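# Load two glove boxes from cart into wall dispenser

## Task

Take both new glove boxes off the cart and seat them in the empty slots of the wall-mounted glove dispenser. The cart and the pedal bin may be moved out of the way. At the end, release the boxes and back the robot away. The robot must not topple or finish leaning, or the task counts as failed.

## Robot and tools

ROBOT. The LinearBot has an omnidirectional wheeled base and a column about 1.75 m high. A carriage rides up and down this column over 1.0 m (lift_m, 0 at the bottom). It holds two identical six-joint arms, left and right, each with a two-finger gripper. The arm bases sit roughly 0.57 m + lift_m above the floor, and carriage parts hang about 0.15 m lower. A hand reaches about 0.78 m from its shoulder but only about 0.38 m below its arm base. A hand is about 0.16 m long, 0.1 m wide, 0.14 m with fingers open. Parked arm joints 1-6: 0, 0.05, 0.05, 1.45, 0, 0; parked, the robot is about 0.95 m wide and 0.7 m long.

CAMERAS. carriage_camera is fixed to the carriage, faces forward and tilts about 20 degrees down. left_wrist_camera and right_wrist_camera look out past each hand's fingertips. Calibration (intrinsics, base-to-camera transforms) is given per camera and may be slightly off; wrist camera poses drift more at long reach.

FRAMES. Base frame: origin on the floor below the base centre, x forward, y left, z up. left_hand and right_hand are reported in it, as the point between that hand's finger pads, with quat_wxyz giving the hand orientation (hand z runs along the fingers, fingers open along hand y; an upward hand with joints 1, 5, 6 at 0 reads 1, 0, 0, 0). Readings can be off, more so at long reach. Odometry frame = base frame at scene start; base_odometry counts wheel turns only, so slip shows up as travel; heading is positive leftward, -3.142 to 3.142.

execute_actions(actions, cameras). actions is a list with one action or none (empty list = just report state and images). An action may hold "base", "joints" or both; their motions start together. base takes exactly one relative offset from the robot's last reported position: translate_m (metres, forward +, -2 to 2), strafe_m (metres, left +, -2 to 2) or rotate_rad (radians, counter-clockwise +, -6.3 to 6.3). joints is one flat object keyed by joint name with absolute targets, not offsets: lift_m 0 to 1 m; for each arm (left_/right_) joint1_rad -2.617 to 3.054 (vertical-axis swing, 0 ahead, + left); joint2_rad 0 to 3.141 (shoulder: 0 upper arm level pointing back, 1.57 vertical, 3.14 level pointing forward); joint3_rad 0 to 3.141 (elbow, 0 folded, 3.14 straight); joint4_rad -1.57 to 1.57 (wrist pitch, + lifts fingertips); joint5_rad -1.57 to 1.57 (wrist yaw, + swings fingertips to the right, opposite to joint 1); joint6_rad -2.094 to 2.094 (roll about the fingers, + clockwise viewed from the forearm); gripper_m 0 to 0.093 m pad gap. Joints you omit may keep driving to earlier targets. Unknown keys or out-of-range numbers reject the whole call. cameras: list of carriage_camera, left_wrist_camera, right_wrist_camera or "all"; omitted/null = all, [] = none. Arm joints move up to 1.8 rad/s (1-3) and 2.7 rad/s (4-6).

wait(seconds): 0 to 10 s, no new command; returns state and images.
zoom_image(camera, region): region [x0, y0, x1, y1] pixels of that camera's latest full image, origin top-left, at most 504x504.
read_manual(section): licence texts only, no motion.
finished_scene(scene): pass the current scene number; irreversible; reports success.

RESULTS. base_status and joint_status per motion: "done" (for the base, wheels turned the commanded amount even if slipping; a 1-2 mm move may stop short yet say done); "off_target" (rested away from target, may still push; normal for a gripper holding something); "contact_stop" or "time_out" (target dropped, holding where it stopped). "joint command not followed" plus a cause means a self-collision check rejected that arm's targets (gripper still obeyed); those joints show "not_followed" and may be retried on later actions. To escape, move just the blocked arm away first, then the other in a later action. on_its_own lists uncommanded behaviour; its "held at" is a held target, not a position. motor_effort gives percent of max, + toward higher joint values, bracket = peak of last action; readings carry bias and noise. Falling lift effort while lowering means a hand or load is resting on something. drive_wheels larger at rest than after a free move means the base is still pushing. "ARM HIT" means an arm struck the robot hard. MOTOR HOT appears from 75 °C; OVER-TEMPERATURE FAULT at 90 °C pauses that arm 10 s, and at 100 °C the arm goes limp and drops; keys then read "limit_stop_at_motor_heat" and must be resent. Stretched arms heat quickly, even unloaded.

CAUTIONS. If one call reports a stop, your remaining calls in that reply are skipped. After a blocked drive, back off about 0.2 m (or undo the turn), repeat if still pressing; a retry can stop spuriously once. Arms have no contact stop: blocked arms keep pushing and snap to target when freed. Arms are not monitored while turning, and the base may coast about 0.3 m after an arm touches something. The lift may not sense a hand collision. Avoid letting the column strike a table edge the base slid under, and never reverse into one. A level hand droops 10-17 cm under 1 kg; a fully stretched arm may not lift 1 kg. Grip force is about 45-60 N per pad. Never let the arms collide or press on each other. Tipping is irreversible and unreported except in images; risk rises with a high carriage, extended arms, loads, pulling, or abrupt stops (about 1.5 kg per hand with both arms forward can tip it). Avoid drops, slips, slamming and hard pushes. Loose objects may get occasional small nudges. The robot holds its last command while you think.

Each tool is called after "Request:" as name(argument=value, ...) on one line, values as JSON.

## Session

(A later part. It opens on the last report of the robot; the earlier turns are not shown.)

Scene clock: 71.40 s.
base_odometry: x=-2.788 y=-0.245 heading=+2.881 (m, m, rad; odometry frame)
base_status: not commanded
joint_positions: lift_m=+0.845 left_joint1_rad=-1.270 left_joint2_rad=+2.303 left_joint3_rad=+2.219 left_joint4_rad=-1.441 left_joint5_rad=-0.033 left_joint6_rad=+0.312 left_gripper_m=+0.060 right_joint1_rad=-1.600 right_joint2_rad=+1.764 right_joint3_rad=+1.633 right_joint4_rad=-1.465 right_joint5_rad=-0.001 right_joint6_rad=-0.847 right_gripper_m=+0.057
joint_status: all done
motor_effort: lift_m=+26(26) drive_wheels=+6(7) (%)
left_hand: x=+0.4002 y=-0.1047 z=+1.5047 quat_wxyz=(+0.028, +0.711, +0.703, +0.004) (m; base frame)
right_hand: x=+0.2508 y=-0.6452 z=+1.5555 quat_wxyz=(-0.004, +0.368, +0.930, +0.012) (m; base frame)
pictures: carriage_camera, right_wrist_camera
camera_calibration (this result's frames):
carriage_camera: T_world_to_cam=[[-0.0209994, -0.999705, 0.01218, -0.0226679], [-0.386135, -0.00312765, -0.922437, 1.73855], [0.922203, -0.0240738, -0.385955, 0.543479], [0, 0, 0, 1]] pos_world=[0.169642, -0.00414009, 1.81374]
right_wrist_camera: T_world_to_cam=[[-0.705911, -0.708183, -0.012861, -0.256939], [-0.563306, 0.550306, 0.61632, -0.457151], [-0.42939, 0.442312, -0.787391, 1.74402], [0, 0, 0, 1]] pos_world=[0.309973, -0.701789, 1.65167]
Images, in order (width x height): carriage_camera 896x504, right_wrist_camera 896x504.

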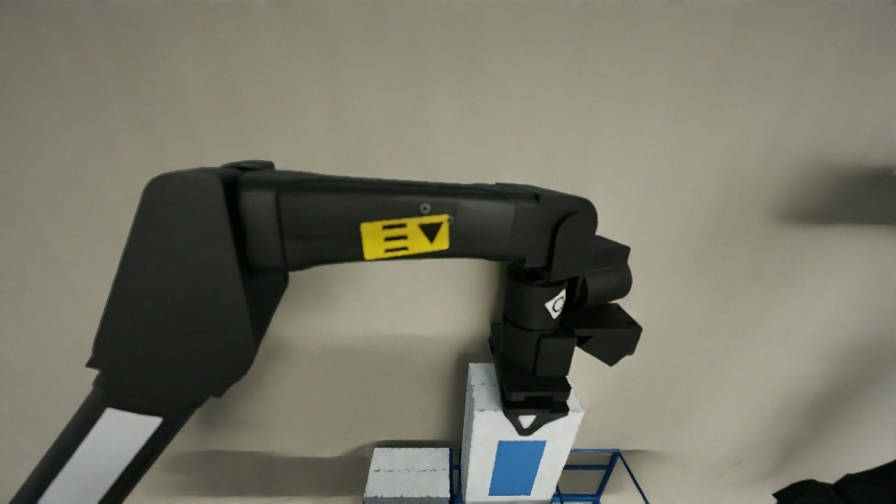

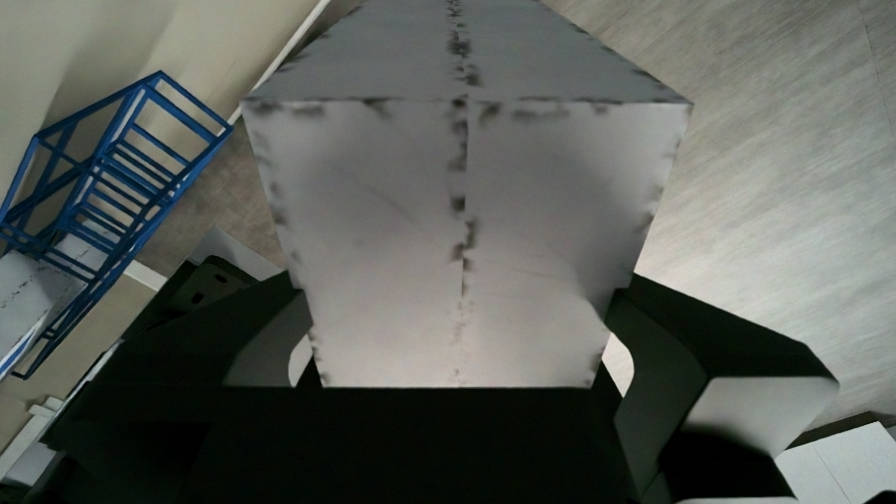

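Gap on the right: it rests on the left rail. Shift right.

Request:
execute_actions(actions=[{"base":{"strafe_m":-0.007},"joints":{"lift_m":0.88}}], cameras=[])

Request:
execute_actions(actions=[{"joints":{"lift_m":0.84}}], cameras=["right_wrist_camera"])

Request:
zoom_image(camera="right_wrist_camera", region=[0,200,180,390])

Scene clock: 75.37 s.
base_odometry: x=-2.786 y=-0.238 heading=+2.882 (m, m, rad; odometry frame)
base_status: done
joint_positions: lift_m=+0.880 left_joint1_rad=-1.271 left_joint2_rad=+2.324 left_joint3_rad=+2.219 left_joint4_rad=-1.434 left_joint5_rad=-0.036 left_joint6_rad=+0.312 left_gripper_m=+0.060 right_joint1_rad=-1.600 right_joint2_rad=+1.763 right_joint3_rad=+1.633 right_joint4_rad=-1.465 right_joint5_rad=-0.001 right_joint6_rad=-0.847 right_gripper_m=+0.057
joint_status: all done
motor_effort: lift_m=+33(40) drive_wheels=+6(11) (%)
left_hand: x=+0.4010 y=-0.1060 z=+1.5299 quat_wxyz=(+0.022, +0.711, +0.703, +0.009) (m; base frame)
right_hand: x=+0.2506 y=-0.6451 z=+1.5900 quat_wxyz=(-0.004, +0.368, +0.930, +0.012) (m; base frame)
pictures: none
No camera images: the call's "cameras" was empty. Leave "cameras" out to get every camera's image.

Scene clock: 76.07 s.
base_odometry: x=-2.786 y=-0.238 heading=+2.882 (m, m, rad; odometry frame)
base_status: not commanded
joint_positions: lift_m=+0.840 left_joint1_rad=-1.271 left_joint2_rad=+2.341 left_joint3_rad=+2.219 left_joint4_rad=-1.434 left_joint5_rad=-0.038 left_joint6_rad=+0.312 left_gripper_m=+0.060 right_joint1_rad=-1.600 right_joint2_rad=+1.765 right_joint3_rad=+1.633 right_joint4_rad=-1.465 right_joint5_rad=-0.002 right_joint6_rad=-0.847 right_gripper_m=+0.057
joint_status: all done
motor_effort: lift_m=+28(28) drive_wheels=+6(6) (%)
left_hand: x=+0.4011 y=-0.1055 z=+1.4829 quat_wxyz=(+0.015, +0.711, +0.703, +0.013) (m; base frame)
right_hand: x=+0.2507 y=-0.6453 z=+1.5499 quat_wxyz=(-0.004, +0.368, +0.930, +0.013) (m; base frame)
pictures: right_wrist_camera
camera_calibration (this result's frames):
right_wrist_camera: T_world_to_cam=[[-0.705913, -0.708161, -0.013962, -0.255361], [-0.563562, 0.549613, 0.616704, -0.454725], [-0.429052, 0.443207, -0.787072, 1.73966], [0, 0, 0, 1]] pos_world=[0.309876, -0.701943, 1.6461]
Images, in order (width x height): right_wrist_camera 896x504.

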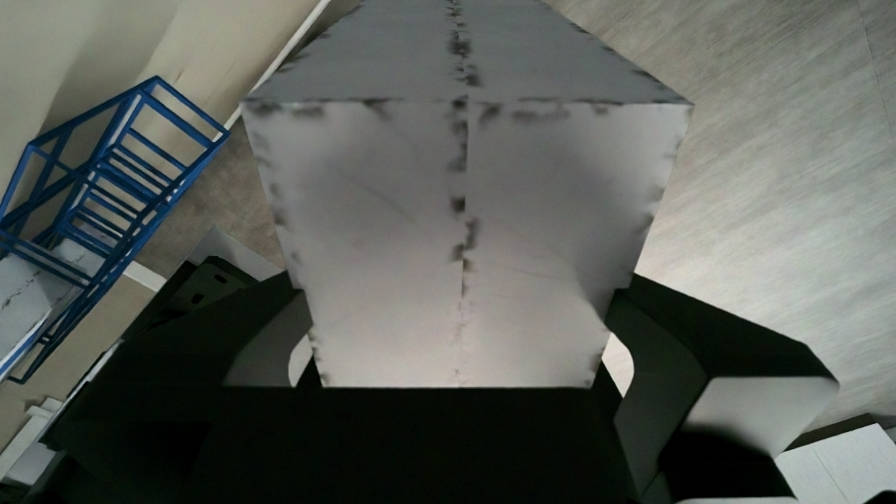

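Region (0, 200, 180, 390) of right_wrist_camera's 896x504 image, scaled by 2.653, with more detail than that image has; it fills the left 477 columns of this view, and the rest is white.

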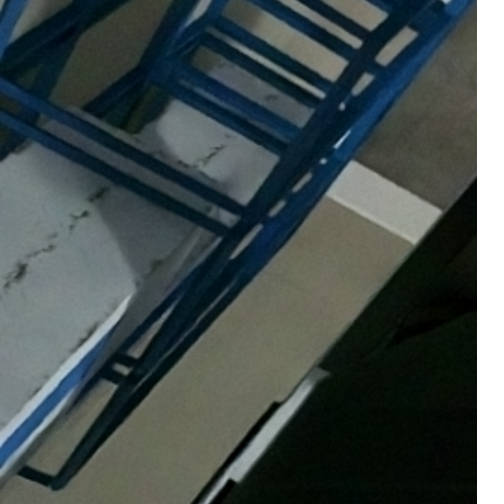

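Request:
execute_actions(actions=[{"base":{"strafe_m":0.007},"joints":{"lift_m":0.672}}], cameras=["carriage_camera"])

Scene clock: 79.40 s.
base_odometry: x=-2.788 y=-0.245 heading=+2.881 (m, m, rad; odometry frame)
base_status: done
joint_positions: lift_m=+0.672 left_joint1_rad=-1.271 left_joint2_rad=+2.333 left_joint3_rad=+2.219 left_joint4_rad=-1.425 left_joint5_rad=-0.034 left_joint6_rad=+0.312 left_gripper_m=+0.060 right_joint1_rad=-1.600 right_joint2_rad=+1.765 right_joint3_rad=+1.633 right_joint4_rad=-1.464 right_joint5_rad=-0.002 right_joint6_rad=-0.847 right_gripper_m=+0.057
joint_status: all done
motor_effort: lift_m=+27(27) drive_wheels=-5(9) (%)
left_hand: x=+0.4013 y=-0.1080 z=+1.3186 quat_wxyz=(+0.022, +0.711, +0.703, +0.008) (m; base frame)
right_hand: x=+0.2509 y=-0.6454 z=+1.3820 quat_wxyz=(-0.004, +0.367, +0.930, +0.012) (m; base frame)
pictures: carriage_camera
camera_calibration (this result's frames):
carriage_camera: T_world_to_cam=[[-0.0209994, -0.999705, 0.01218, -0.020559], [-0.386135, -0.00312765, -0.922437, 1.57884], [0.922203, -0.0240738, -0.385955, 0.476651], [0, 0, 0, 1]] pos_world=[0.169642, -0.00414009, 1.64059]
Images, in order (width x height): carriage_camera 896x504.

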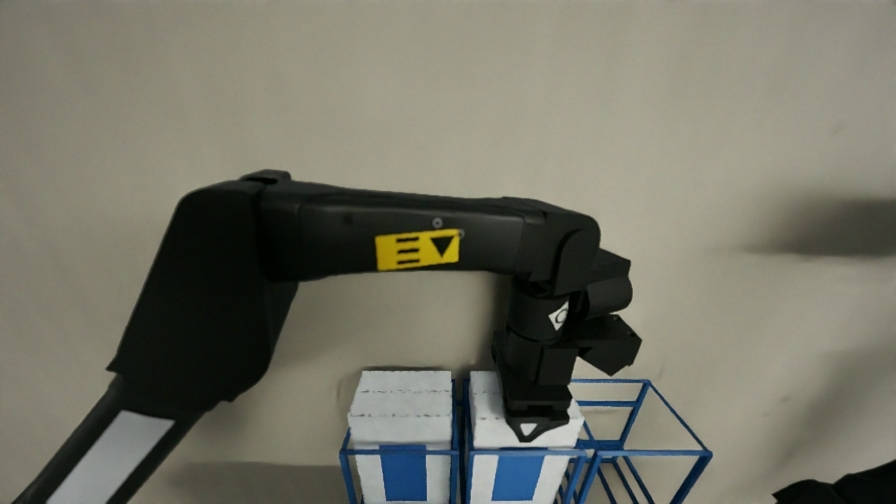

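Request:
execute_actions(actions=[{"joints":{"left_gripper_m":0.078}}], cameras=[])

Request:
execute_actions(actions=[{"joints":{"lift_m":0.74}}], cameras=[])

Request:
execute_actions(actions=[{"base":{"translate_m":-0.35},"joints":{"lift_m":0.9,"left_joint2_rad":1.75,"left_joint3_rad":1.65}}], cameras=[])

Request:
execute_actions(actions=[{"base":{"strafe_m":-0.365},"joints":{"left_joint1_rad":1.3,"left_joint4_rad":-1.57,"left_joint3_rad":1.4,"left_joint6_rad":-0.3,"right_joint1_rad":0}}], cameras=[])

Request:
execute_actions(actions=[{"joints":{"right_joint1_rad":1.25,"right_joint2_rad":2.3,"right_joint3_rad":2.23,"right_joint4_rad":-1.44,"right_joint5_rad":0.03,"right_joint6_rad":-0.32}}], cameras=[])

Request:
execute_actions(actions=[{"base":{"translate_m":0.335}}], cameras=["carriage_camera","left_wrist_camera"])

Scene clock: 87.00 s.
base_odometry: x=-2.788 y=-0.245 heading=+2.881 (m, m, rad; odometry frame)
base_status: not commanded
joint_positions: lift_m=+0.672 left_joint1_rad=-1.271 left_joint2_rad=+2.321 left_joint3_rad=+2.219 left_joint4_rad=-1.425 left_joint5_rad=-0.036 left_joint6_rad=+0.312 left_gripper_m=+0.078 right_joint1_rad=-1.600 right_joint2_rad=+1.765 right_joint3_rad=+1.633 right_joint4_rad=-1.464 right_joint5_rad=-0.002 right_joint6_rad=-0.847 right_gripper_m=+0.057
joint_status: all done
motor_effort: lift_m=+27(27) drive_wheels=-5(5) (%)
left_hand: x=+0.4015 y=-0.1080 z=+1.3240 quat_wxyz=(+0.028, +0.711, +0.703, +0.006) (m; base frame)
right_hand: x=+0.2509 y=-0.6454 z=+1.3820 quat_wxyz=(-0.004, +0.367, +0.930, +0.012) (m; base frame)
pictures: none
No camera images: the call's "cameras" was empty. Leave "cameras" out to get every camera's image.

Scene clock: 87.80 s.
base_odometry: x=-2.788 y=-0.245 heading=+2.881 (m, m, rad; odometry frame)
base_status: not commanded
joint_positions: lift_m=+0.740 left_joint1_rad=-1.271 left_joint2_rad=+2.302 left_joint3_rad=+2.219 left_joint4_rad=-1.427 left_joint5_rad=-0.039 left_joint6_rad=+0.312 left_gripper_m=+0.078 right_joint1_rad=-1.600 right_joint2_rad=+1.764 right_joint3_rad=+1.633 right_joint4_rad=-1.464 right_joint5_rad=-0.002 right_joint6_rad=-0.847 right_gripper_m=+0.057
joint_status: all done
motor_effort: lift_m=+32(39) drive_wheels=+5(5) (%)
left_hand: x=+0.4021 y=-0.1078 z=+1.3996 quat_wxyz=(+0.036, +0.710, +0.703, +0.003) (m; base frame)
right_hand: x=+0.2509 y=-0.6454 z=+1.4500 quat_wxyz=(-0.003, +0.367, +0.930, +0.011) (m; base frame)
pictures: none
No camera images: the call's "cameras" was empty. Leave "cameras" out to get every camera's image.

Scene clock: 90.57 s.
base_odometry: x=-2.450 y=-0.335 heading=+2.880 (m, m, rad; odometry frame)
base_status: done
joint_positions: lift_m=+0.900 left_joint1_rad=-1.270 left_joint2_rad=+1.749 left_joint3_rad=+1.672 left_joint4_rad=-1.430 left_joint5_rad=-0.041 left_joint6_rad=+0.312 left_gripper_m=+0.078 right_joint1_rad=-1.600 right_joint2_rad=+1.764 right_joint3_rad=+1.633 right_joint4_rad=-1.465 right_joint5_rad=+0.000 right_joint6_rad=-0.848 right_gripper_m=+0.057
joint_status: all done
motor_effort: lift_m=+33(40) drive_wheels=-4(17) (%)
left_hand: x=+0.3644 y=+0.0157 z=+1.6245 quat_wxyz=(+0.038, +0.710, +0.703, +0.004) (m; base frame)
right_hand: x=+0.2503 y=-0.6451 z=+1.6100 quat_wxyz=(-0.004, +0.367, +0.930, +0.012) (m; base frame)
pictures: none
No camera images: the call's "cameras" was empty. Leave "cameras" out to get every camera's image.

Scene clock: 93.43 s.
base_odometry: x=-2.355 y=+0.018 heading=+2.880 (m, m, rad; odometry frame)
base_status: done
joint_positions: lift_m=+0.900 left_joint1_rad=+1.299 left_joint2_rad=+1.749 left_joint3_rad=+1.416 left_joint4_rad=-1.563 left_joint5_rad=-0.040 left_joint6_rad=-0.294 left_gripper_m=+0.078 right_joint1_rad=-0.002 right_joint2_rad=+1.764 right_joint3_rad=+1.633 right_joint4_rad=-1.459 right_joint5_rad=-0.003 right_joint6_rad=-0.848 right_gripper_m=+0.057
joint_status: all done
motor_effort: lift_m=+32(33) drive_wheels=+2(7) (%)
left_hand: x=+0.3173 y=+0.5626 z=+1.5726 quat_wxyz=(-0.151, -0.703, +0.692, -0.060) (m; base frame)
right_hand: x=+0.5763 y=-0.3301 z=+1.6099 quat_wxyz=(-0.008, -0.410, +0.912, +0.005) (m; base frame)
pictures: none
No camera images: the call's "cameras" was empty. Leave "cameras" out to get every camera's image.

Scene clock: 95.17 s.
base_odometry: x=-2.355 y=+0.018 heading=+2.880 (m, m, rad; odometry frame)
base_status: not commanded
joint_positions: lift_m=+0.900 left_joint1_rad=+1.299 left_joint2_rad=+1.749 left_joint3_rad=+1.416 left_joint4_rad=-1.563 left_joint5_rad=-0.040 left_joint6_rad=-0.294 left_gripper_m=+0.078 right_joint1_rad=+1.255 right_joint2_rad=+2.344 right_joint3_rad=+2.194 right_joint4_rad=-1.428 right_joint5_rad=+0.017 right_joint6_rad=-0.327 right_gripper_m=+0.057
joint_status: all done
motor_effort: lift_m=+32(32) drive_wheels=+2(2) (%)
left_hand: x=+0.3173 y=+0.5626 z=+1.5726 quat_wxyz=(-0.151, -0.703, +0.692, -0.060) (m; base frame)
right_hand: x=+0.4032 y=+0.1005 z=+1.5351 quat_wxyz=(+0.001, -0.711, +0.703, -0.009) (m; base frame)
pictures: none
No camera images: the call's "cameras" was empty. Leave "cameras" out to get every camera's image.

Scene clock: 97.77 s.
base_odometry: x=-2.678 y=+0.105 heading=+2.878 (m, m, rad; odometry frame)
base_status: done
joint_positions: lift_m=+0.900 left_joint1_rad=+1.300 left_joint2_rad=+1.749 left_joint3_rad=+1.416 left_joint4_rad=-1.563 left_joint5_rad=-0.040 left_joint6_rad=-0.294 left_gripper_m=+0.078 right_joint1_rad=+1.247 right_joint2_rad=+2.344 right_joint3_rad=+2.194 right_joint4_rad=-1.433 right_joint5_rad=+0.026 right_joint6_rad=-0.327 right_gripper_m=+0.057
joint_status: not commanded
motor_effort: lift_m=+33(32) drive_wheels=-7(8) (%)
left_hand: x=+0.3170 y=+0.5627 z=+1.5726 quat_wxyz=(-0.151, -0.704, +0.692, -0.061) (m; base frame)
right_hand: x=+0.4078 y=+0.0977 z=+1.5352 quat_wxyz=(+0.000, -0.708, +0.706, -0.014) (m; base frame)
pictures: carriage_camera, left_wrist_camera
camera_calibration (this result's frames):
carriage_camera: T_world_to_cam=[[-0.0209994, -0.999705, 0.01218, -0.0233305], [-0.386135, -0.00312765, -0.922437, 1.78873], [0.922203, -0.0240738, -0.385955, 0.564474], [0, 0, 0, 1]] pos_world=[0.169642, -0.00414009, 1.86814]
left_wrist_camera: T_world_to_cam=[[0.990696, 0.0156301, -0.135196, -0.107154], [0.115512, -0.621861, 0.774561, -0.894874], [-0.0719667, -0.782971, -0.617881, 1.55812], [0, 0, 0, 1]] pos_world=[0.321659, 0.66515, 1.64138]
Images, in order (width x height): carriage_camera 896x504, left_wrist_camera 896x504.

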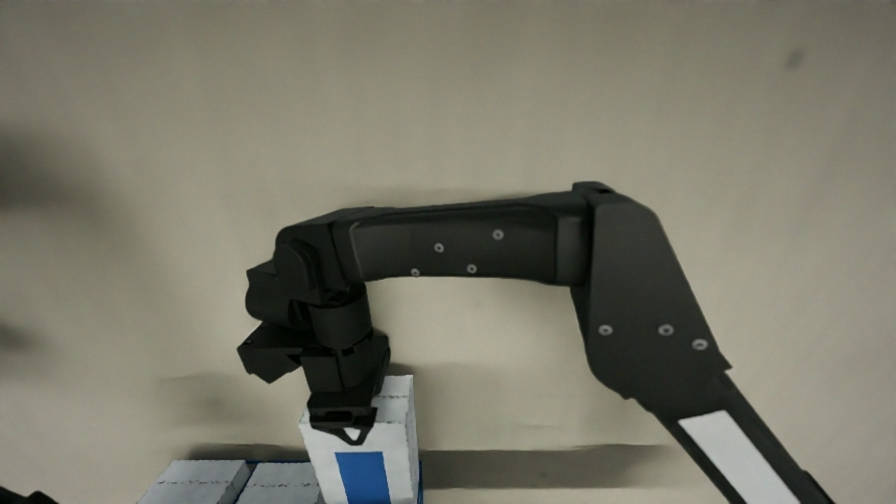

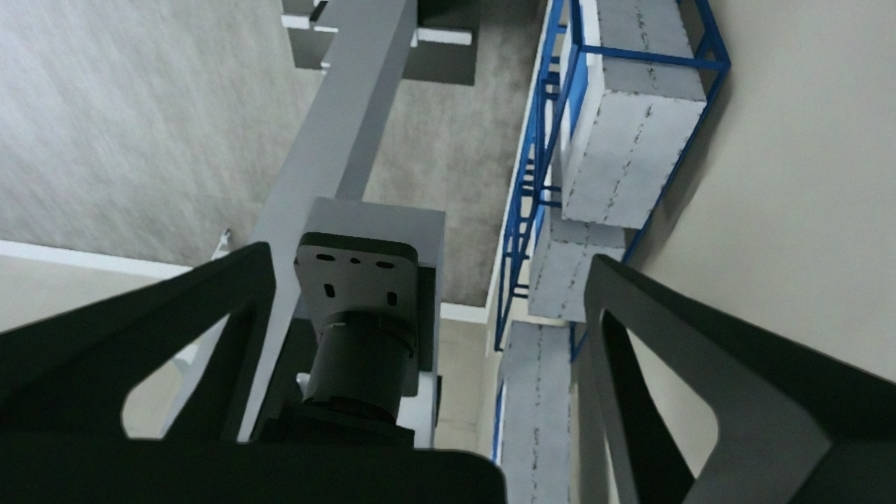

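Request:
execute_actions(actions=[{"base":{"translate_m":0.012},"joints":{"right_joint4_rad":-1.41}}], cameras=[])

Request:
execute_actions(actions=[{"joints":{"lift_m":0.85}}], cameras=["carriage_camera","left_wrist_camera"])

Scene clock: 101.07 s.
base_odometry: x=-2.690 y=+0.109 heading=+2.877 (m, m, rad; odometry frame)
base_status: done
joint_positions: lift_m=+0.900 left_joint1_rad=+1.300 left_joint2_rad=+1.749 left_joint3_rad=+1.416 left_joint4_rad=-1.565 left_joint5_rad=-0.040 left_joint6_rad=-0.294 left_gripper_m=+0.078 right_joint1_rad=+1.248 right_joint2_rad=+2.344 right_joint3_rad=+2.194 right_joint4_rad=-1.412 right_joint5_rad=+0.026 right_joint6_rad=-0.327 right_gripper_m=+0.057
joint_status: all done
motor_effort: lift_m=+33(33) drive_wheels=-5(10) (%)
left_hand: x=+0.3168 y=+0.5622 z=+1.5728 quat_wxyz=(-0.152, -0.703, +0.692, -0.061) (m; base frame)
right_hand: x=+0.4093 y=+0.1027 z=+1.5351 quat_wxyz=(+0.010, -0.708, +0.706, -0.010) (m; base frame)
pictures: none
No camera images: the call's "cameras" was empty. Leave "cameras" out to get every camera's image.

Scene clock: 101.80 s.
base_odometry: x=-2.690 y=+0.109 heading=+2.877 (m, m, rad; odometry frame)
base_status: not commanded
joint_positions: lift_m=+0.850 left_joint1_rad=+1.300 left_joint2_rad=+1.749 left_joint3_rad=+1.416 left_joint4_rad=-1.565 left_joint5_rad=-0.040 left_joint6_rad=-0.295 left_gripper_m=+0.078 right_joint1_rad=+1.248 right_joint2_rad=+2.330 right_joint3_rad=+2.196 right_joint4_rad=-1.420 right_joint5_rad=+0.028 right_joint6_rad=-0.326 right_gripper_m=+0.057
joint_status: all done
motor_effort: lift_m=+25(26) drive_wheels=+5(6) (%)
left_hand: x=+0.3168 y=+0.5621 z=+1.5234 quat_wxyz=(-0.152, -0.704, +0.691, -0.061) (m; base frame)
right_hand: x=+0.4092 y=+0.1017 z=+1.4921 quat_wxyz=(+0.014, -0.708, +0.706, -0.009) (m; base frame)
pictures: carriage_camera, left_wrist_camera
camera_calibration (this result's frames):
carriage_camera: T_world_to_cam=[[-0.0209994, -0.999705, 0.01218, -0.0227287], [-0.386135, -0.00312765, -0.922437, 1.74316], [0.922203, -0.0240738, -0.385955, 0.545406], [0, 0, 0, 1]] pos_world=[0.169642, -0.00414009, 1.81873]
left_wrist_camera: T_world_to_cam=[[0.990623, 0.0157537, -0.135712, -0.112955], [0.116184, -0.619772, 0.776134, -0.860922], [-0.0718834, -0.784624, -0.615791, 1.52495], [0, 0, 0, 1]] pos_world=[0.321539, 0.664715, 1.59191]
Images, in order (width x height): carriage_camera 896x504, left_wrist_camera 896x504.

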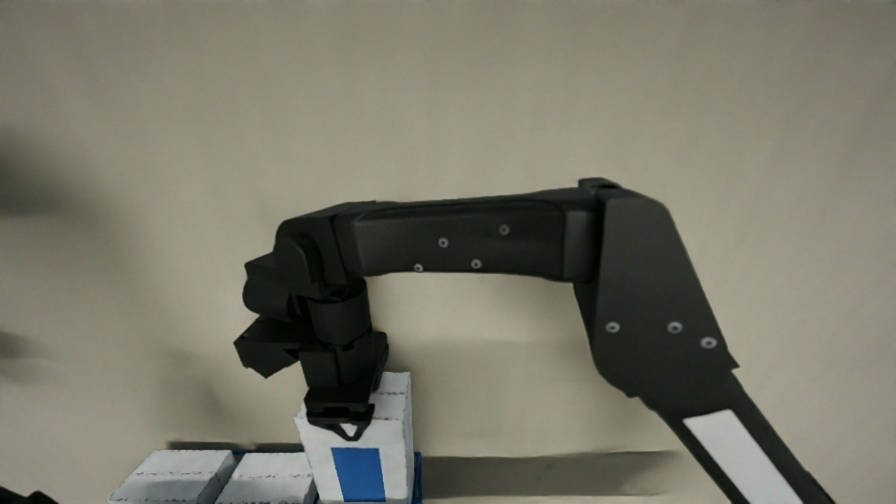

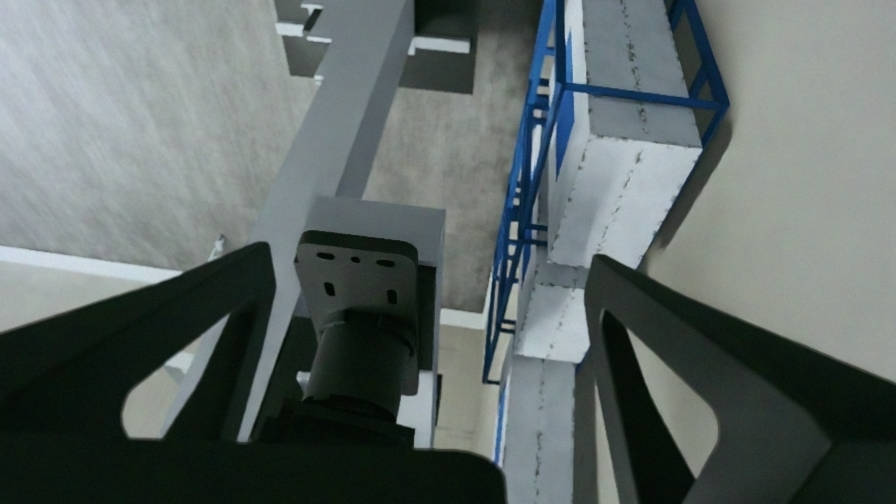

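Request:
execute_actions(actions=[{"joints":{"lift_m":0.82,"right_joint4_rad":-1.43}}], cameras=["carriage_camera"])

Scene clock: 103.93 s.
base_odometry: x=-2.690 y=+0.109 heading=+2.877 (m, m, rad; odometry frame)
base_status: not commanded
joint_positions: lift_m=+0.820 left_joint1_rad=+1.300 left_joint2_rad=+1.750 left_joint3_rad=+1.414 left_joint4_rad=-1.565 left_joint5_rad=-0.040 left_joint6_rad=-0.295 left_gripper_m=+0.078 right_joint1_rad=+1.248 right_joint2_rad=+2.338 right_joint3_rad=+2.196 right_joint4_rad=-1.426 right_joint5_rad=+0.027 right_joint6_rad=-0.326 right_gripper_m=+0.057
joint_status: all done
motor_effort: lift_m=+26(27) drive_wheels=-5(5) (%)
left_hand: x=+0.3167 y=+0.5616 z=+1.4928 quat_wxyz=(-0.154, -0.704, +0.691, -0.062) (m; base frame)
right_hand: x=+0.4085 y=+0.1000 z=+1.4588 quat_wxyz=(+0.008, -0.708, +0.706, -0.011) (m; base frame)
pictures: carriage_camera
camera_calibration (this result's frames):
carriage_camera: T_world_to_cam=[[-0.0209994, -0.999705, 0.01218, -0.0223628], [-0.386135, -0.00312765, -0.922437, 1.71545], [0.922203, -0.0240738, -0.385955, 0.53381], [0, 0, 0, 1]] pos_world=[0.169642, -0.00414009, 1.78869]
Images, in order (width x height): carriage_camera 896x504.

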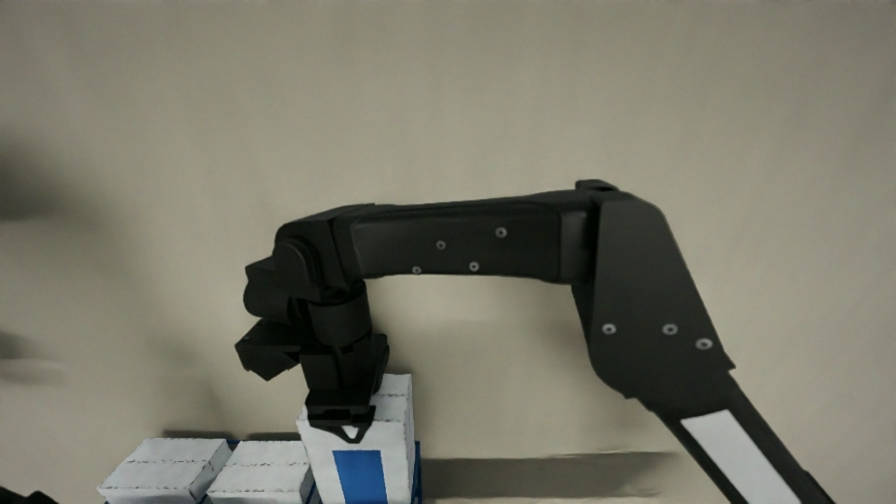

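Request:
execute_actions(actions=[{"joints":{"lift_m":0.678}}], cameras=[])

Request:
execute_actions(actions=[{"joints":{"right_gripper_m":0.078}}], cameras=[])

Request:
execute_actions(actions=[{"joints":{"lift_m":0.75}}], cameras=[])

Request:
execute_actions(actions=[{"base":{"translate_m":-0.35},"joints":{"right_joint2_rad":1.5,"right_joint3_rad":1.5}}], cameras=["carriage_camera"])

Scene clock: 108.83 s.
base_odometry: x=-2.690 y=+0.109 heading=+2.877 (m, m, rad; odometry frame)
base_status: not commanded
joint_positions: lift_m=+0.678 left_joint1_rad=+1.300 left_joint2_rad=+1.750 left_joint3_rad=+1.414 left_joint4_rad=-1.566 left_joint5_rad=-0.040 left_joint6_rad=-0.295 left_gripper_m=+0.078 right_joint1_rad=+1.248 right_joint2_rad=+2.334 right_joint3_rad=+2.196 right_joint4_rad=-1.426 right_joint5_rad=+0.025 right_joint6_rad=-0.325 right_gripper_m=+0.057
joint_status: all done
motor_effort: lift_m=+26(27) drive_wheels=+5(5) (%)
left_hand: x=+0.3167 y=+0.5615 z=+1.3509 quat_wxyz=(-0.154, -0.704, +0.691, -0.062) (m; base frame)
right_hand: x=+0.4082 y=+0.1003 z=+1.3183 quat_wxyz=(+0.009, -0.708, +0.706, -0.010) (m; base frame)
pictures: none
No camera images: the call's "cameras" was empty. Leave "cameras" out to get every camera's image.

Scene clock: 109.47 s.
base_odometry: x=-2.690 y=+0.109 heading=+2.877 (m, m, rad; odometry frame)
base_status: not commanded
joint_positions: lift_m=+0.678 left_joint1_rad=+1.300 left_joint2_rad=+1.750 left_joint3_rad=+1.414 left_joint4_rad=-1.566 left_joint5_rad=-0.040 left_joint6_rad=-0.295 left_gripper_m=+0.078 right_joint1_rad=+1.249 right_joint2_rad=+2.317 right_joint3_rad=+2.205 right_joint4_rad=-1.428 right_joint5_rad=+0.020 right_joint6_rad=-0.324 right_gripper_m=+0.078
joint_status: all done
motor_effort: lift_m=+25(26) drive_wheels=-5(5) (%)
left_hand: x=+0.3167 y=+0.5615 z=+1.3509 quat_wxyz=(-0.154, -0.704, +0.691, -0.062) (m; base frame)
right_hand: x=+0.4073 y=+0.1025 z=+1.3278 quat_wxyz=(+0.018, -0.708, +0.706, -0.002) (m; base frame)
pictures: none
No camera images: the call's "cameras" was empty. Leave "cameras" out to get every camera's image.

Scene clock: 110.30 s.
base_odometry: x=-2.690 y=+0.109 heading=+2.877 (m, m, rad; odometry frame)
base_status: not commanded
joint_positions: lift_m=+0.750 left_joint1_rad=+1.300 left_joint2_rad=+1.750 left_joint3_rad=+1.414 left_joint4_rad=-1.566 left_joint5_rad=-0.040 left_joint6_rad=-0.295 left_gripper_m=+0.078 right_joint1_rad=+1.250 right_joint2_rad=+2.303 right_joint3_rad=+2.212 right_joint4_rad=-1.430 right_joint5_rad=+0.021 right_joint6_rad=-0.322 right_gripper_m=+0.078
joint_status: all done
motor_effort: lift_m=+32(38) drive_wheels=+5(5) (%)
left_hand: x=+0.3167 y=+0.5615 z=+1.4224 quat_wxyz=(-0.154, -0.704, +0.691, -0.062) (m; base frame)
right_hand: x=+0.4076 y=+0.1035 z=+1.4075 quat_wxyz=(+0.027, -0.707, +0.707, +0.002) (m; base frame)
pictures: none
No camera images: the call's "cameras" was empty. Leave "cameras" out to get every camera's image.

Scene clock: 113.07 s.
base_odometry: x=-2.352 y=+0.018 heading=+2.877 (m, m, rad; odometry frame)
base_status: done
joint_positions: lift_m=+0.750 left_joint1_rad=+1.300 left_joint2_rad=+1.750 left_joint3_rad=+1.414 left_joint4_rad=-1.567 left_joint5_rad=-0.039 left_joint6_rad=-0.295 left_gripper_m=+0.078 right_joint1_rad=+1.248 right_joint2_rad=+1.512 right_joint3_rad=+1.522 right_joint4_rad=-1.431 right_joint5_rad=+0.022 right_joint6_rad=-0.322 right_gripper_m=+0.078
joint_status: all done
motor_effort: lift_m=+32(31) drive_wheels=-1(14) (%)
left_hand: x=+0.3169 y=+0.5613 z=+1.4224 quat_wxyz=(-0.154, -0.703, +0.691, -0.062) (m; base frame)
right_hand: x=+0.3537 y=-0.0605 z=+1.5020 quat_wxyz=(+0.072, -0.704, +0.706, +0.023) (m; base frame)
pictures: carriage_camera
camera_calibration (this result's frames):
carriage_camera: T_world_to_cam=[[-0.0209994, -0.999705, 0.01218, -0.0215042], [-0.386135, -0.00312765, -0.922437, 1.65042], [0.922203, -0.0240738, -0.385955, 0.506602], [0, 0, 0, 1]] pos_world=[0.169642, -0.00414009, 1.71819]
Images, in order (width x height): carriage_camera 896x504.

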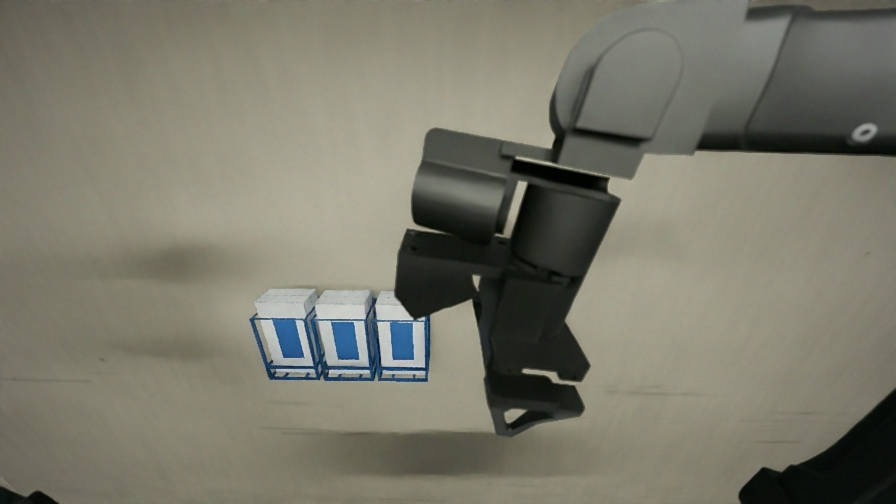

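Request:
finished_scene(scene=2)

The scene is finished: the task was done.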